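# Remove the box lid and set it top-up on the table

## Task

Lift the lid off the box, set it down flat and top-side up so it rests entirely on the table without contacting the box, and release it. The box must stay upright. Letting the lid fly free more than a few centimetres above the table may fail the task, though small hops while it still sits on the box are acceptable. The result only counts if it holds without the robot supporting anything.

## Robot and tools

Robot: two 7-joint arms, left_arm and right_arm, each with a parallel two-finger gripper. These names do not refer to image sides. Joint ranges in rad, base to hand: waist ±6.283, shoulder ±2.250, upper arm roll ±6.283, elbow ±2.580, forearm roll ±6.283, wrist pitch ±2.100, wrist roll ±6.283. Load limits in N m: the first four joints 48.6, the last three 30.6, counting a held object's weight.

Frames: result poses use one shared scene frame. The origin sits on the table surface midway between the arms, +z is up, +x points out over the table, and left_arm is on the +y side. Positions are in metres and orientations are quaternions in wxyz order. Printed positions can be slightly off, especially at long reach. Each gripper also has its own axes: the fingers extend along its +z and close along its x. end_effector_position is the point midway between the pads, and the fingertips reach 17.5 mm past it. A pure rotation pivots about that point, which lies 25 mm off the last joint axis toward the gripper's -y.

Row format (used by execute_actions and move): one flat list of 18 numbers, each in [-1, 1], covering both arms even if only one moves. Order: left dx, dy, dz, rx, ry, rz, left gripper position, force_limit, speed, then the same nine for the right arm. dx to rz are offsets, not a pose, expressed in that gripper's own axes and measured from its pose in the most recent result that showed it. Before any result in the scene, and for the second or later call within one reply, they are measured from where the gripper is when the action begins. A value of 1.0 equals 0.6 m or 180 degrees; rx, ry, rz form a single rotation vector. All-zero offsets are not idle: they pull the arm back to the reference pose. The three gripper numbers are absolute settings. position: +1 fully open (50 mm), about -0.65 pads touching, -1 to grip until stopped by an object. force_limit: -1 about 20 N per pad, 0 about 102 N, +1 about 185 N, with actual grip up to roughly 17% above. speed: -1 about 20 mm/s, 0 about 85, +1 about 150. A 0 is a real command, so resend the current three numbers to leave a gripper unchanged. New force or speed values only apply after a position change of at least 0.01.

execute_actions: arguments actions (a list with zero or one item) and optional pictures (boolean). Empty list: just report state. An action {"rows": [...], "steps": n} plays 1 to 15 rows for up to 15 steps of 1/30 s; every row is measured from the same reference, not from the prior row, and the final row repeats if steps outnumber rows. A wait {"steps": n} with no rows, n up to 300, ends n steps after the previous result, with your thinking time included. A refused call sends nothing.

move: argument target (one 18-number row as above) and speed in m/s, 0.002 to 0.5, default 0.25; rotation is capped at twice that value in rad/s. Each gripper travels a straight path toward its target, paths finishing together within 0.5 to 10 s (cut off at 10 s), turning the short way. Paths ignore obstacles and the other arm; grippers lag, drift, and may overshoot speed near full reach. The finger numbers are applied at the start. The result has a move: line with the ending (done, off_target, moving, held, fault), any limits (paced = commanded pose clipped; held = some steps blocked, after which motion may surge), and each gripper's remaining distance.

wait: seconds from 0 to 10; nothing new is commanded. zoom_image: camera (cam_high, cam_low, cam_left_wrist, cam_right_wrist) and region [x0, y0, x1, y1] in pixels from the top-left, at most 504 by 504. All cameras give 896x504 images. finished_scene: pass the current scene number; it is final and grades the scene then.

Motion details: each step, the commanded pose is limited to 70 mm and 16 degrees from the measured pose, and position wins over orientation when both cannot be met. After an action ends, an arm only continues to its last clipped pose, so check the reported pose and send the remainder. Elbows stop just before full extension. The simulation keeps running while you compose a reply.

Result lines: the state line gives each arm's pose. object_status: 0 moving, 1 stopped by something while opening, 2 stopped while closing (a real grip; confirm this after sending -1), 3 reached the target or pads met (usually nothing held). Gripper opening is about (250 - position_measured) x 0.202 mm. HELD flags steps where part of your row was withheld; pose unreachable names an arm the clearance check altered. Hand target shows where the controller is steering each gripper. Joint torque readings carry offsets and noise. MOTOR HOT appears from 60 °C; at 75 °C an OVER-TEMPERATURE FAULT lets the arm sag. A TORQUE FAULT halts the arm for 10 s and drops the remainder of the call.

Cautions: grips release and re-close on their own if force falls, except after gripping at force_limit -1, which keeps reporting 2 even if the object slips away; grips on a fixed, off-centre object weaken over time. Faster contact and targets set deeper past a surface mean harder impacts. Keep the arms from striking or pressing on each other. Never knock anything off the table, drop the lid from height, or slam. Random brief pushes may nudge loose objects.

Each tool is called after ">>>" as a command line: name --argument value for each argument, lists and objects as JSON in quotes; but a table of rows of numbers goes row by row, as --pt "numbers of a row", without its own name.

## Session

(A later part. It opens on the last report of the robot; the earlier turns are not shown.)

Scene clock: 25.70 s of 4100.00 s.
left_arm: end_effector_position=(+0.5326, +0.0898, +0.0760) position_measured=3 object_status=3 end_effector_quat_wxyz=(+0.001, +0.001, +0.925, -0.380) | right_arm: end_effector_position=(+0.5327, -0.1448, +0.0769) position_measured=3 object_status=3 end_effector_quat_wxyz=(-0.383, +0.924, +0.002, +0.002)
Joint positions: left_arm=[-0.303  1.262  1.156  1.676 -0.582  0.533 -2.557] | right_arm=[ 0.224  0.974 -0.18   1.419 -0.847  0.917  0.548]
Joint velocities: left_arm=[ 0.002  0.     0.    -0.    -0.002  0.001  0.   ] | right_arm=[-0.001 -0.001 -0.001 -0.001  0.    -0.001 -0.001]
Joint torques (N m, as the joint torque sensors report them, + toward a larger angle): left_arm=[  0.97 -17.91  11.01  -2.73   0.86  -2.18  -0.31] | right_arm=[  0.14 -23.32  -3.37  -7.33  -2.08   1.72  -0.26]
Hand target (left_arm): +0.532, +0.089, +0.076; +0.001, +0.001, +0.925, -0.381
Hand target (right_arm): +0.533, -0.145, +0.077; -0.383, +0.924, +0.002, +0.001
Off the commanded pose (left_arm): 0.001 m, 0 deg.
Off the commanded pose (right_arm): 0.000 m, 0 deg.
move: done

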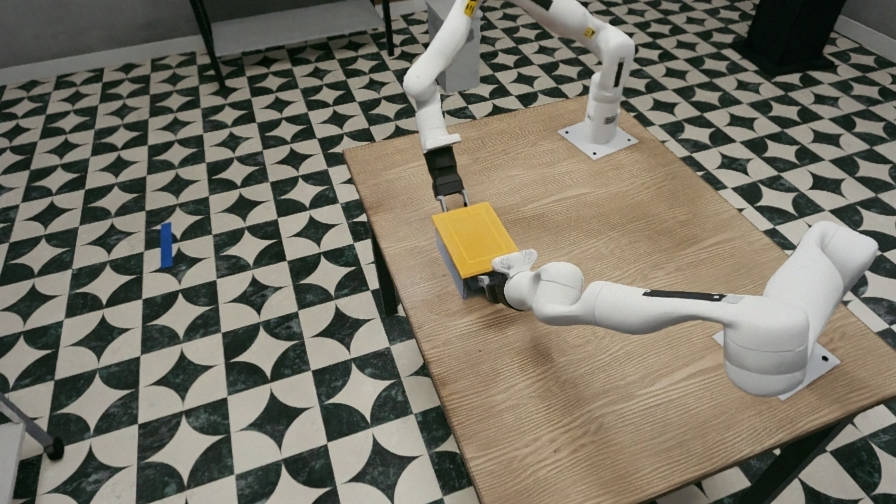

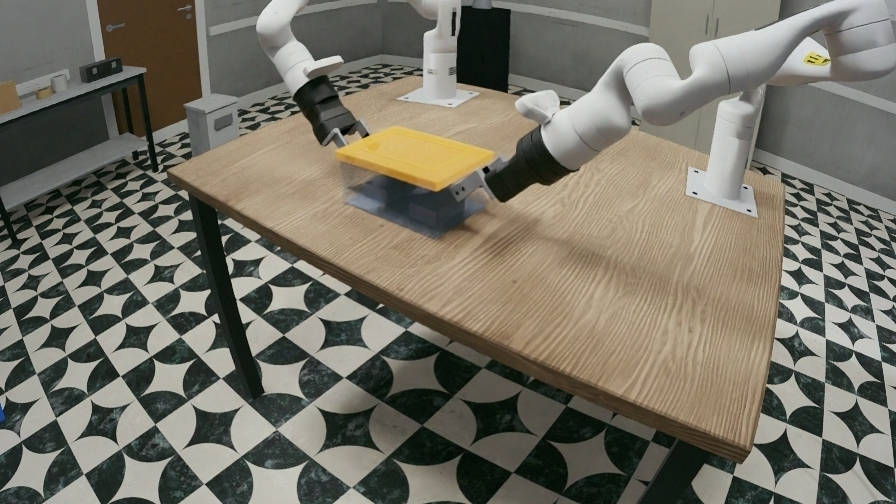

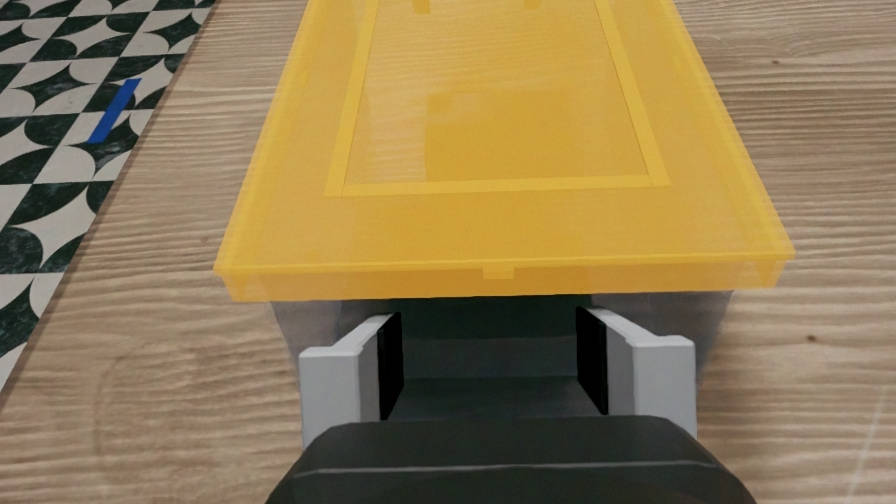

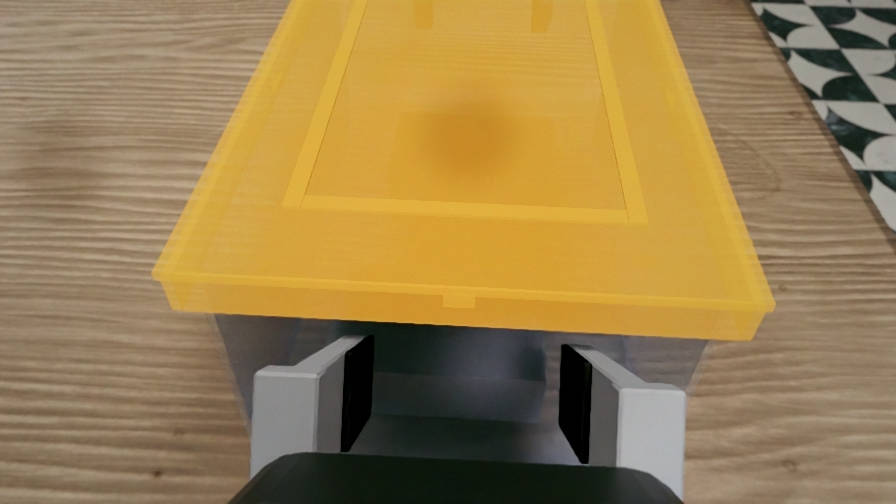

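>>> move --target '[0,-0.018,-0.018,0,0,0,1,0,0,0,-0.02,-0.016,0,0,0,1,0,0]' --speed 0.012

>>> zoom_image --camera "cam_low" --region '[310, 100, 530, 250]'

Scene clock: 28.27 s of 4100.00 s.
left_arm: end_effector_position=(+0.5326, +0.0902, +0.0910) position_measured=3 object_status=3 end_effector_quat_wxyz=(+0.001, +0.001, +0.925, -0.380) | right_arm: end_effector_position=(+0.5330, -0.1447, +0.0913) position_measured=3 object_status=3 end_effector_quat_wxyz=(-0.382, +0.924, +0.001, +0.002)
Joint positions: left_arm=[-0.309  1.239  1.175  1.674 -0.569  0.555 -2.547] | right_arm=[ 0.221  0.948 -0.176  1.418 -0.838  0.933  0.522]
Joint velocities: left_arm=[ 0.003 -0.001 -0.001 -0.    -0.    -0.001  0.   ] | right_arm=[ 0.002 -0.001 -0.003 -0.001  0.002 -0.001 -0.001]
Joint torques (N m, as the joint torque sensors report them, + toward a larger angle): left_arm=[  0.1  -18.43  10.95  -3.06   1.05  -1.98  -0.41] | right_arm=[ -1.46 -24.46  -4.34  -7.95  -2.59   1.68  -0.09]
Hand target (left_arm): +0.533, +0.090, +0.091; +0.001, +0.001, +0.925, -0.380
Hand target (right_arm): +0.533, -0.143, +0.092; -0.383, +0.924, +0.002, +0.002
Off the commanded pose (left_arm): 0.001 m, 0 deg.
Off the commanded pose (right_arm): 0.002 m, 0 deg.
move: done

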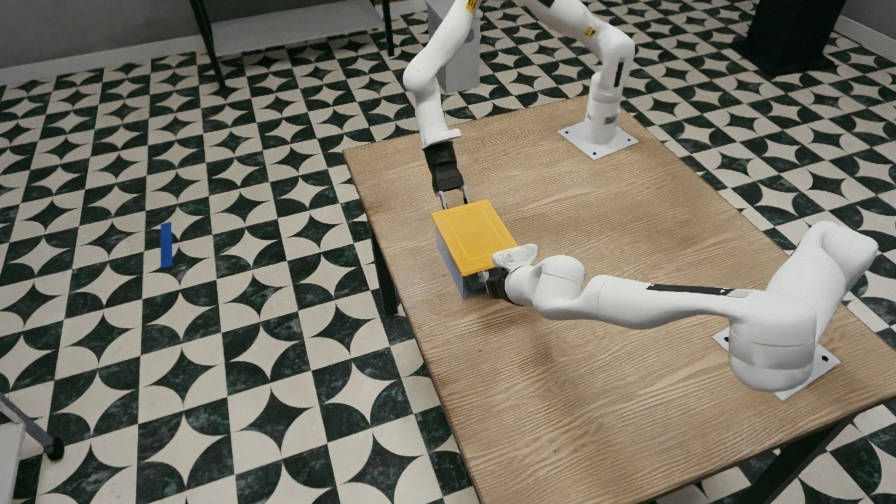

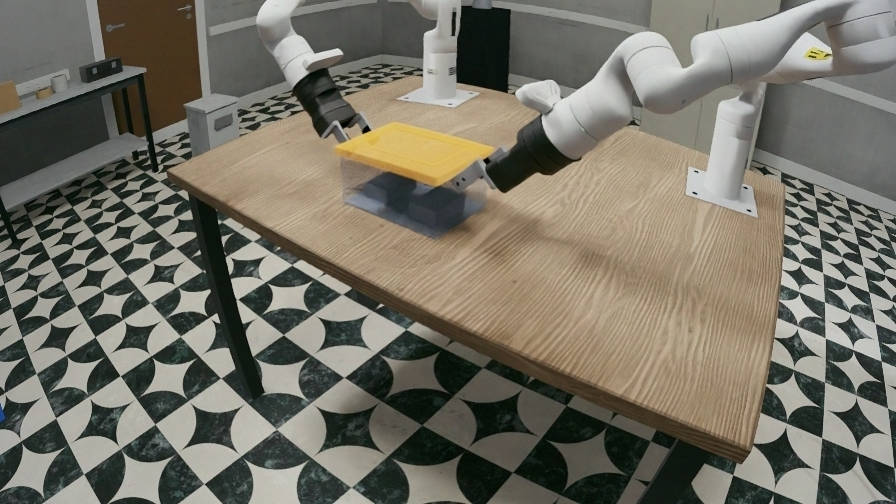

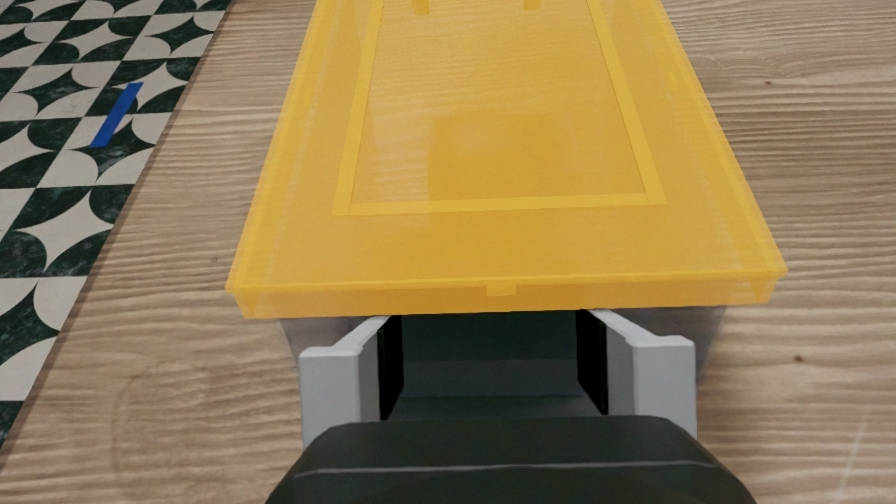

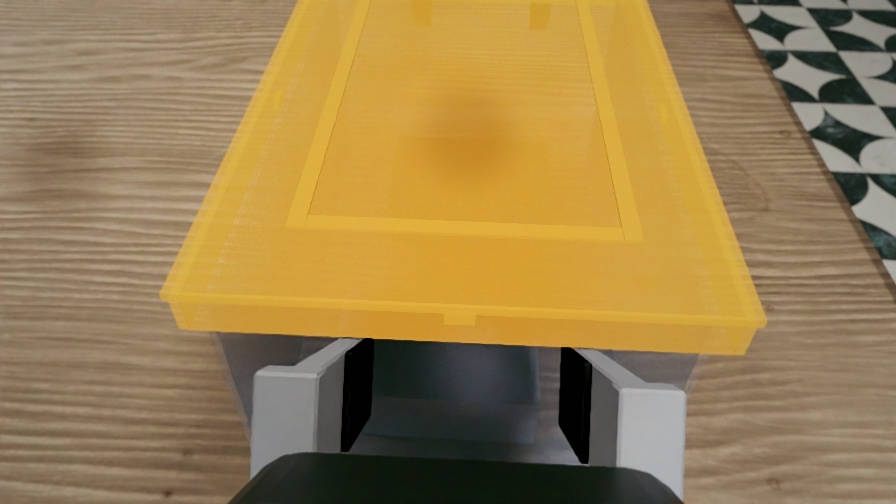

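Region (310, 100, 530, 250) of cam_low's 896x504 image, scaled by 2.291, with more detail than that image has; it fills the top 344 rows of this view, and the rest is white.

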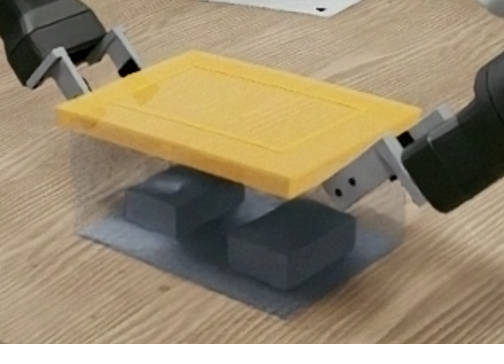

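>>> move --target '[0,-0.0265,-0.0255,0,0,0,1,0,0,0,-0.0265,-0.0255,0,0,0,1,0,0]' --speed 0.015

>>> move --target '[0,-0.012,0,0,0,0,1,0,0,0,-0.012,0,0,0,0,1,0,0]' --speed 0.01

>>> zoom_image --camera "cam_low" --region '[310, 100, 530, 250]'

Scene clock: 31.07 s of 4100.00 s.
left_arm: end_effector_position=(+0.5328, +0.0903, +0.1127) position_measured=3 object_status=3 end_effector_quat_wxyz=(+0.001, +0.000, +0.925, -0.379) | right_arm: end_effector_position=(+0.5333, -0.1452, +0.1131) position_measured=3 object_status=3 end_effector_quat_wxyz=(-0.382, +0.924, +0.000, +0.002)
Joint positions: left_arm=[-0.316  1.205  1.203  1.668 -0.549  0.588 -2.534] | right_arm=[ 0.217  0.91  -0.169  1.413 -0.828  0.963  0.485]
Joint velocities: left_arm=[ 0.001 -0.    -0.001  0.    -0.003  0.001  0.001] | right_arm=[ 0.001 -0.001 -0.    -0.     0.001 -0.001 -0.   ]
Joint torques (N m, as the joint torque sensors report them, + toward a larger angle): left_arm=[  0.33 -18.12  10.98  -3.43   1.28  -1.97  -0.26] | right_arm=[ -1.17 -23.68  -3.5   -7.51  -2.47   1.62   0.04]
Hand target (left_arm): +0.533, +0.090, +0.113; +0.001, +0.001, +0.925, -0.380
Hand target (right_arm): +0.533, -0.144, +0.113; -0.382, +0.924, +0.001, +0.002
Off the commanded pose (left_arm): 0.001 m, 0 deg.
Off the commanded pose (right_arm): 0.001 m, 0 deg.
move: done

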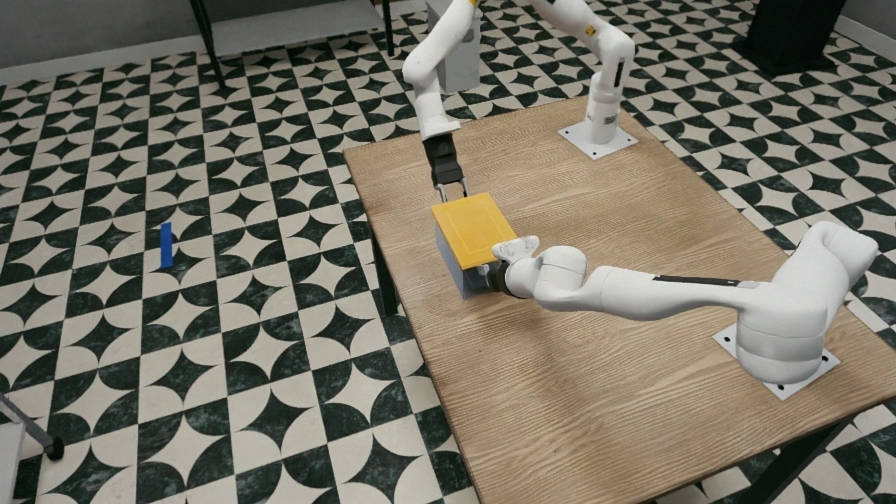

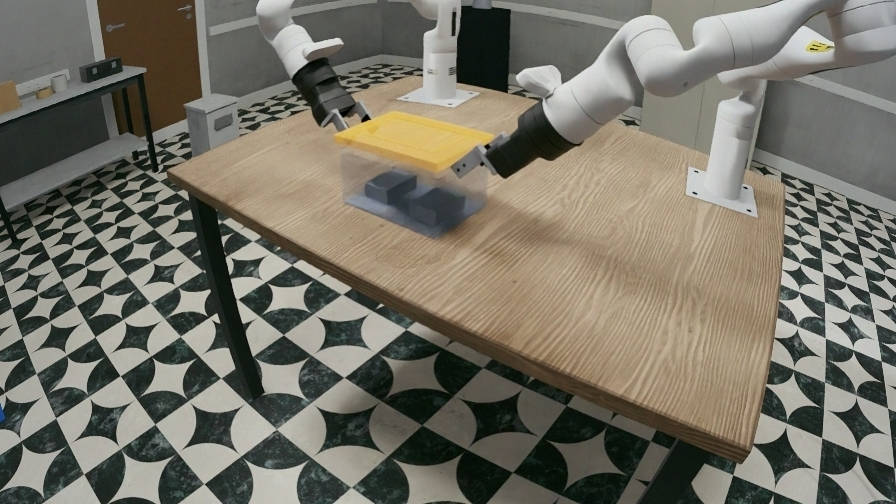

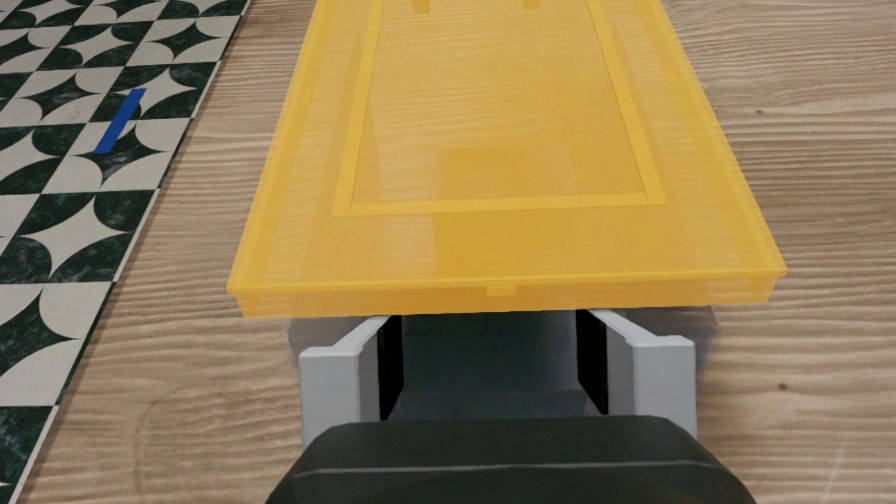

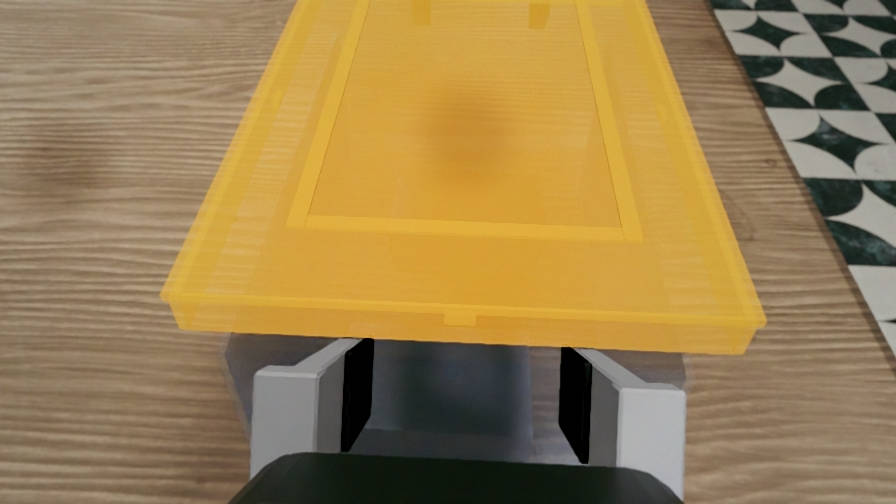

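Scene clock: 32.00 s of 4100.00 s.
left_arm: end_effector_position=(+0.5331, +0.0857, +0.1175) position_measured=3 object_status=3 end_effector_quat_wxyz=(+0.001, +0.000, +0.925, -0.379) | right_arm: end_effector_position=(+0.5336, -0.1408, +0.1181) position_measured=3 object_status=3 end_effector_quat_wxyz=(-0.382, +0.924, -0.000, +0.002)
Joint positions: left_arm=[-0.307  1.196  1.206  1.663 -0.544  0.591 -2.525] | right_arm=[ 0.209  0.902 -0.168  1.411 -0.827  0.964  0.472]
Joint velocities: left_arm=[ 0.001  0.    -0.    -0.    -0.002 -0.001  0.001] | right_arm=[-0.001 -0.002  0.001 -0.     0.001 -0.001 -0.001]
Joint torques (N m, as the joint torque sensors report them, + toward a larger angle): left_arm=[  0.57 -18.17  11.02  -3.64   1.16  -2.12  -0.42] | right_arm=[ -0.77 -23.72  -3.82  -7.76  -2.2    1.5   -0.12]
Hand target (left_arm): +0.533, +0.085, +0.118; +0.001, +0.000, +0.925, -0.379
Hand target (right_arm): +0.533, -0.140, +0.118; -0.382, +0.924, +0.000, +0.002
Off the commanded pose (left_arm): 0.001 m, 0 deg.
Off the commanded pose (right_arm): 0.001 m, 0 deg.
move: done

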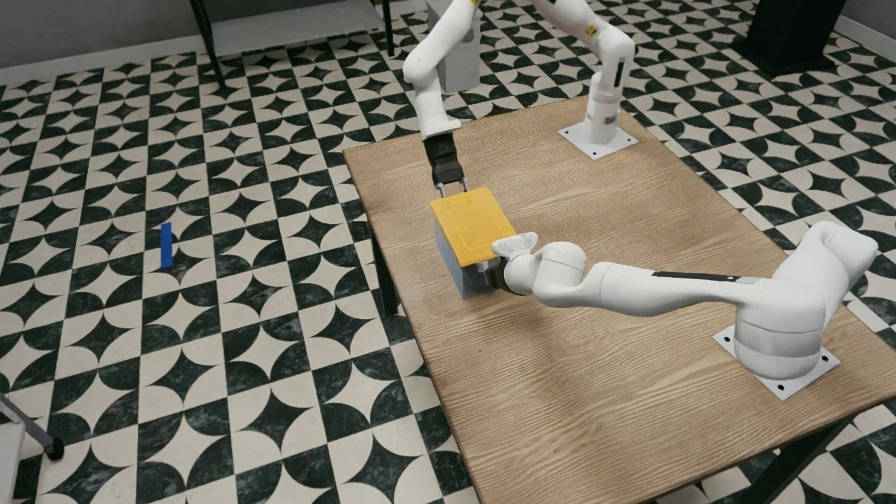

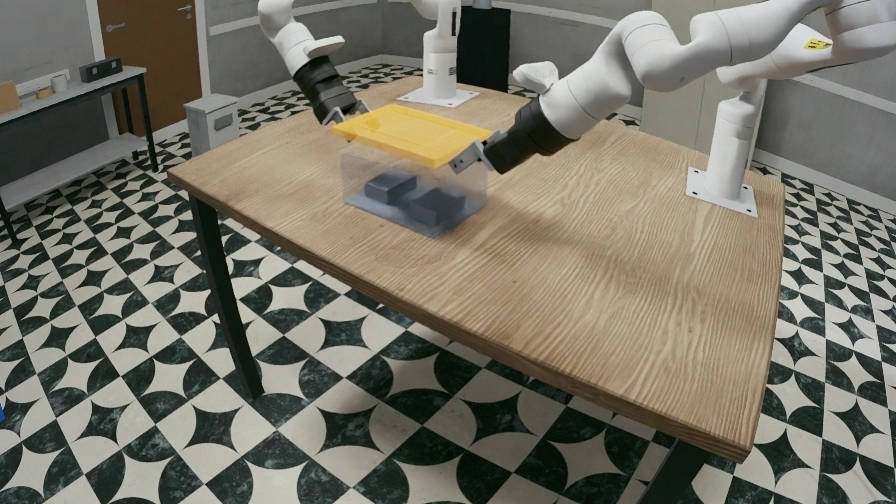

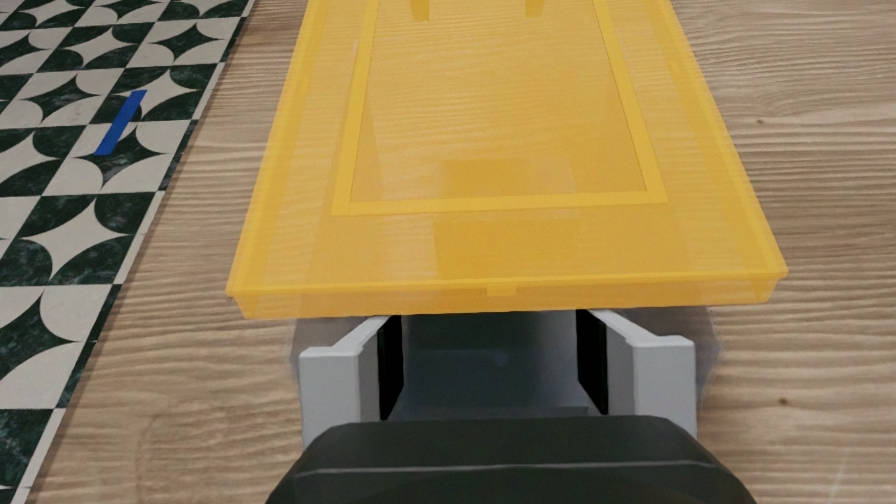

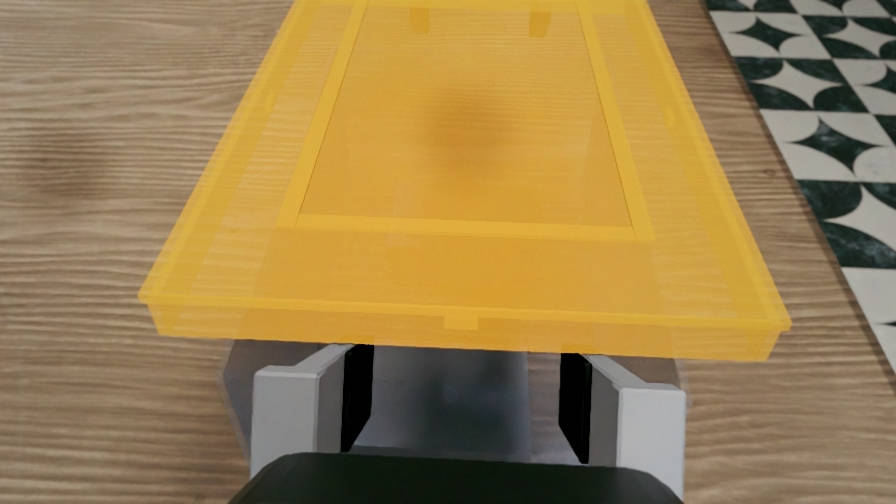

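Region (310, 100, 530, 250) of cam_low's 896x504 image, scaled by 2.291, with more detail than that image has; it fills the top 344 rows of this view, and the rest is white.

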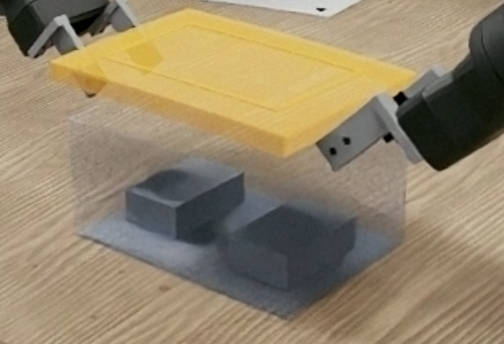

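>>> move --target '[0.32,-0.019,-0.017,0,0,0,1,0,0,-0.32,-0.019,-0.017,0,0,0,1,0,0]' --speed 0.05

Scene clock: 36.80 s of 4100.00 s.
left_arm: end_effector_position=(+0.3409, +0.0846, +0.1320) position_measured=3 object_status=3 end_effector_quat_wxyz=(+0.001, -0.000, +0.925, -0.379) | right_arm: end_effector_position=(+0.3419, -0.1393, +0.1324) position_measured=3 object_status=3 end_effector_quat_wxyz=(-0.382, +0.924, -0.000, +0.003)
Joint positions: left_arm=[-0.335  0.883  1.122  2.291 -0.529  0.076 -2.31 ] | right_arm=[ 0.346  0.616 -0.359  2.1   -1.083  0.66   0.836]
Joint velocities: left_arm=[ 0.001 -0.004  0.    -0.    -0.001  0.     0.001] | right_arm=[ 0.001 -0.004  0.001  0.001 -0.     0.     0.001]
Joint torques (N m, as the joint torque sensors report them, + toward a larger angle): left_arm=[ -0.16 -11.73   7.37  -3.43   0.06  -2.35  -0.45] | right_arm=[  0.09 -15.64  -3.09  -4.53  -1.46   2.22   0.17]
Hand target (left_arm): +0.341, +0.084, +0.132; +0.001, -0.000, +0.925, -0.379
Hand target (right_arm): +0.342, -0.139, +0.133; -0.382, +0.924, -0.000, +0.003
Off the commanded pose (left_arm): 0.000 m, 0 deg.
Off the commanded pose (right_arm): 0.000 m, 0 deg.
move: done

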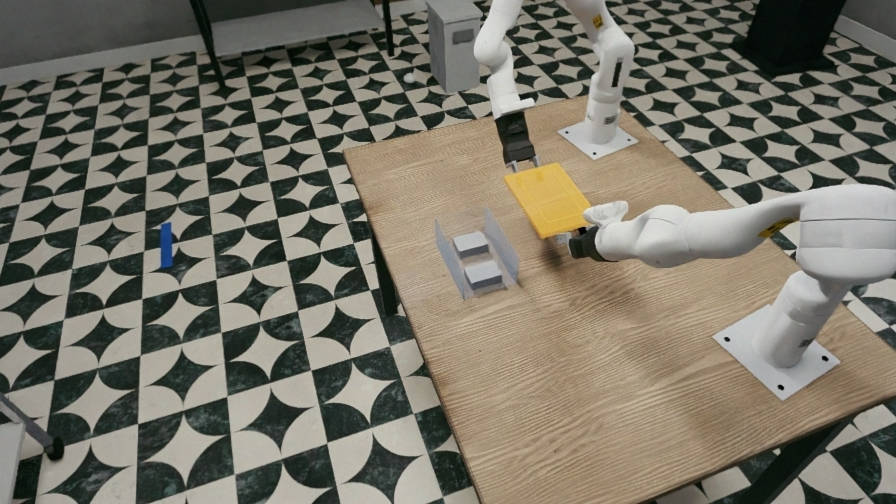

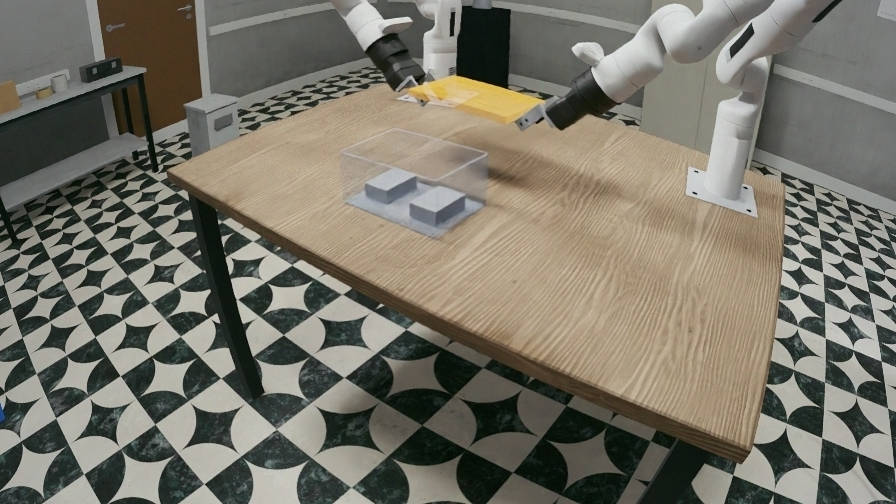

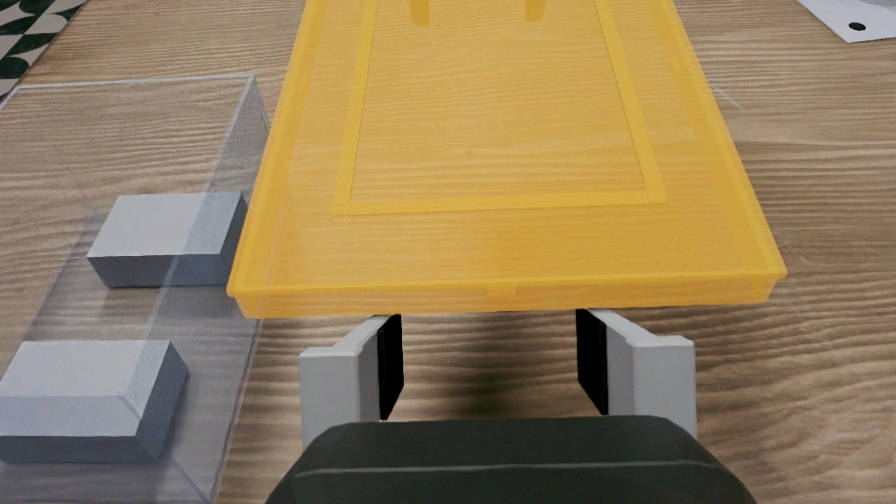

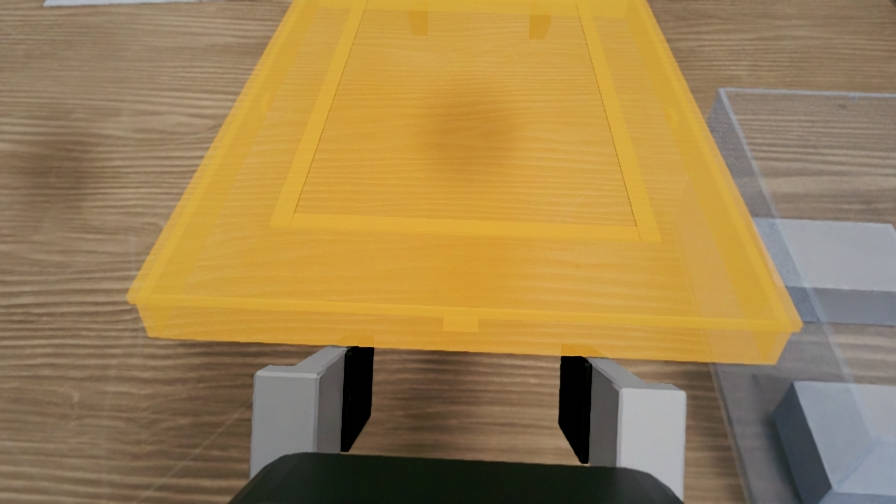

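>>> move --target '[-0.025,0.124,0.125,0,0,0,1,0,0,0.025,0.124,0.125,0,0,0,1,0,0]' --speed 0.04

Scene clock: 40.27 s of 4100.00 s.
left_arm: end_effector_position=(+0.3563, +0.0848, +0.0270) position_measured=3 object_status=3 end_effector_quat_wxyz=(+0.001, -0.001, +0.925, -0.380) | right_arm: end_effector_position=(+0.3579, -0.1396, +0.0268) position_measured=3 object_status=3 end_effector_quat_wxyz=(-0.382, +0.924, -0.001, +0.003)
Joint positions: left_arm=[-0.17   1.088  0.796  2.253 -0.631 -0.152 -2.426] | right_arm=[ 0.397  0.925 -0.433  2.058 -1.237  0.468  1.152]
Joint velocities: left_arm=[ 0.     0.002 -0.    -0.    -0.001 -0.001  0.   ] | right_arm=[ 0.001  0.005  0.002  0.001 -0.001  0.001  0.   ]
Joint torques (N m, as the joint torque sensors report them, + toward a larger angle): left_arm=[ -0.15 -14.3    7.58   0.07  -0.57  -2.05  -0.42] | right_arm=[  0.29 -17.31  -3.93  -2.53  -0.92   3.06  -0.48]
Hand target (left_arm): +0.356, +0.084, +0.027; +0.001, -0.000, +0.925, -0.380
Hand target (right_arm): +0.358, -0.139, +0.027; -0.382, +0.924, -0.001, +0.003
Off the commanded pose (left_arm): 0.001 m, 0 deg.
Off the commanded pose (right_arm): 0.001 m, 0 deg.
move: done

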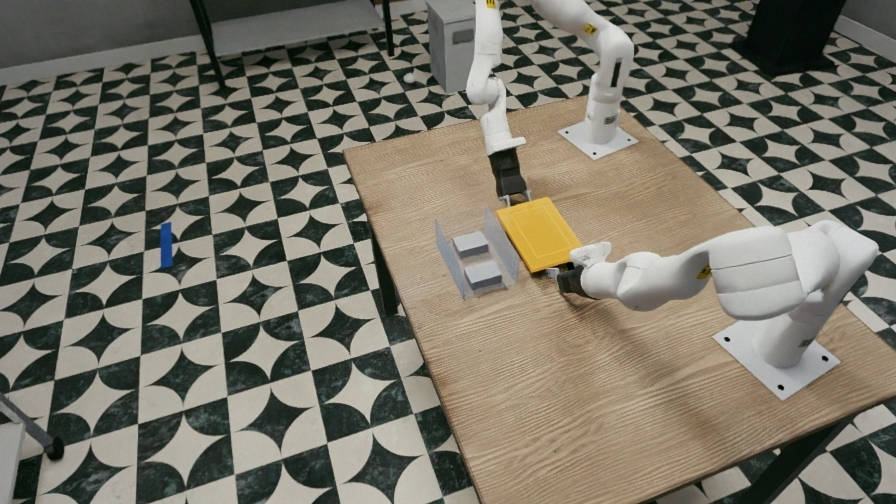

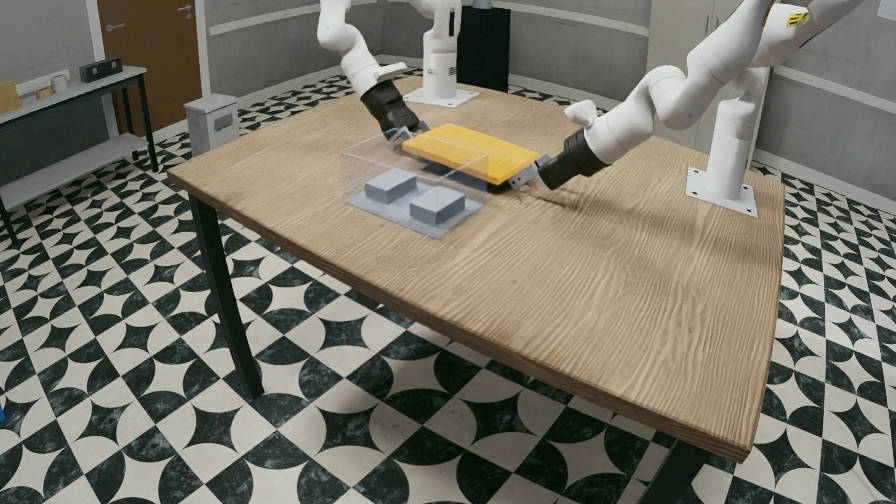

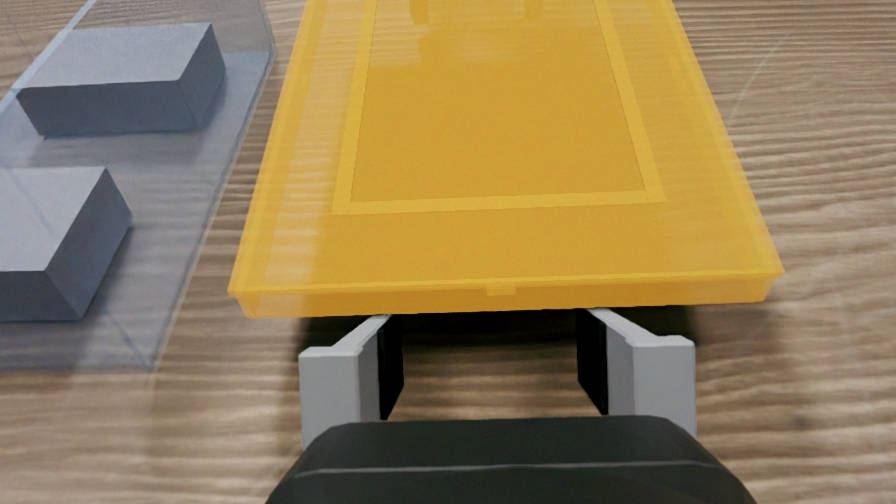

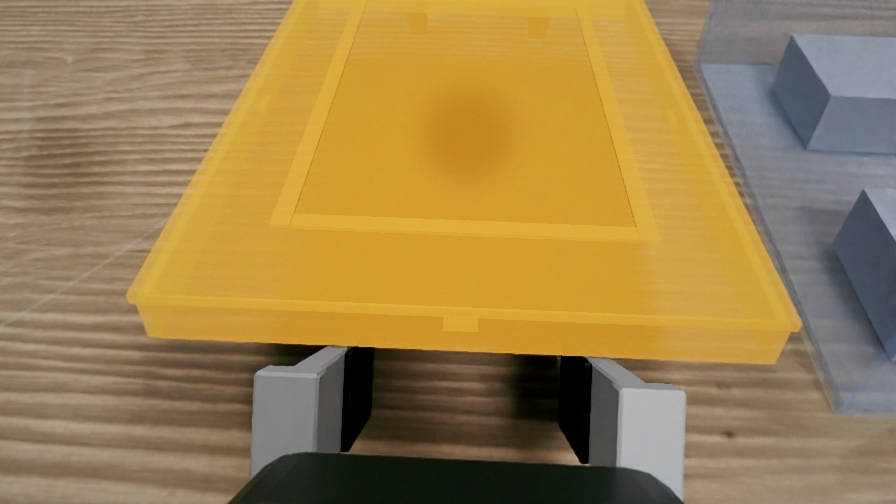

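>>> move --target '[0,0.004,0.005,-0.15,0,0,1,0,0,0,0.004,0.005,-0.15,0,0,1,0,0]' --speed 0.1

Scene clock: 44.07 s of 4100.00 s.
left_arm: end_effector_position=(+0.3573, +0.0864, +0.0227) position_measured=3 object_status=3 end_effector_quat_wxyz=(+0.001, -0.003, +0.988, -0.152) | right_arm: end_effector_position=(+0.3579, -0.1411, +0.0220) position_measured=3 object_status=3 end_effector_quat_wxyz=(-0.154, +0.988, -0.003, +0.002)
Joint positions: left_arm=[ 0.317  0.742  0.555  2.063 -0.416  0.268 -2.185] | right_arm=[-0.294  0.687  0.103  1.998 -0.839  0.477  0.364]
Joint velocities: left_arm=[ 0.006 -0.001 -0.006  0.004 -0.004  0.006  0.003] | right_arm=[-0.013 -0.002 -0.003  0.001  0.01  -0.004 -0.011]
Joint torques (N m, as the joint torque sensors report them, + toward a larger angle): left_arm=[  0.23 -15.89   5.4   -4.93  -0.18  -1.81  -0.71] | right_arm=[ -0.94 -18.46  -0.31  -5.    -0.72   0.8   -0.33]
Hand target (left_arm): +0.357, +0.085, +0.023; +0.001, -0.001, +0.988, -0.153
Hand target (right_arm): +0.357, -0.139, +0.022; -0.154, +0.988, -0.001, +0.002
Off the commanded pose (left_arm): 0.002 m, 0 deg.
Off the commanded pose (right_arm): 0.002 m, 0 deg.
move: done

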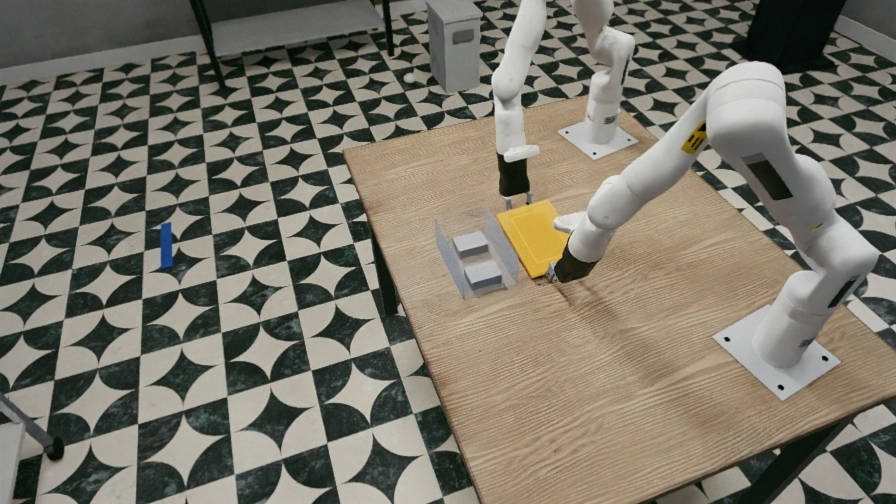

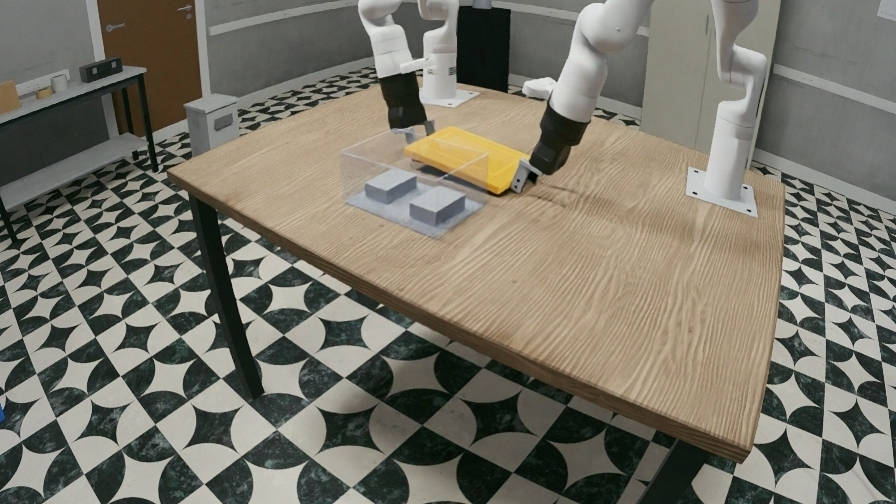

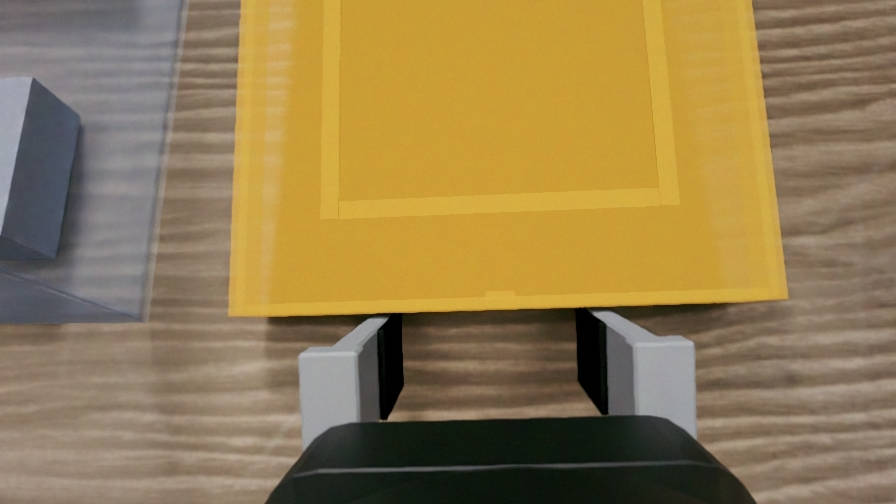

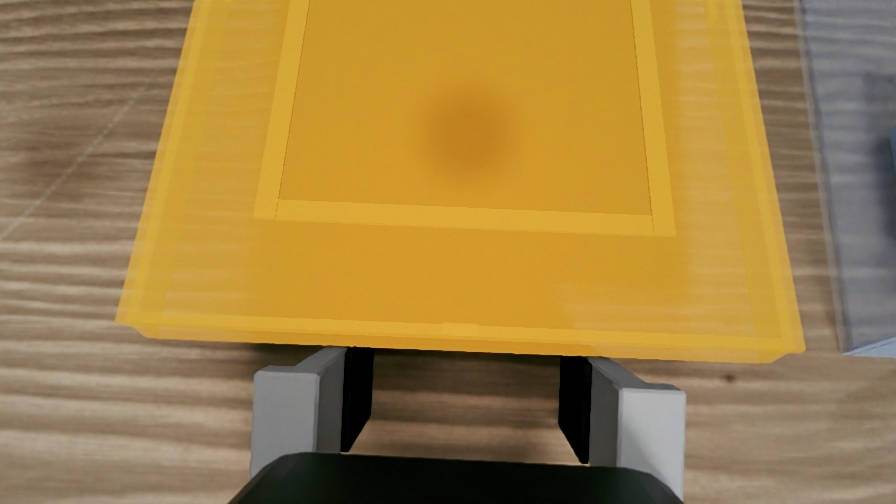

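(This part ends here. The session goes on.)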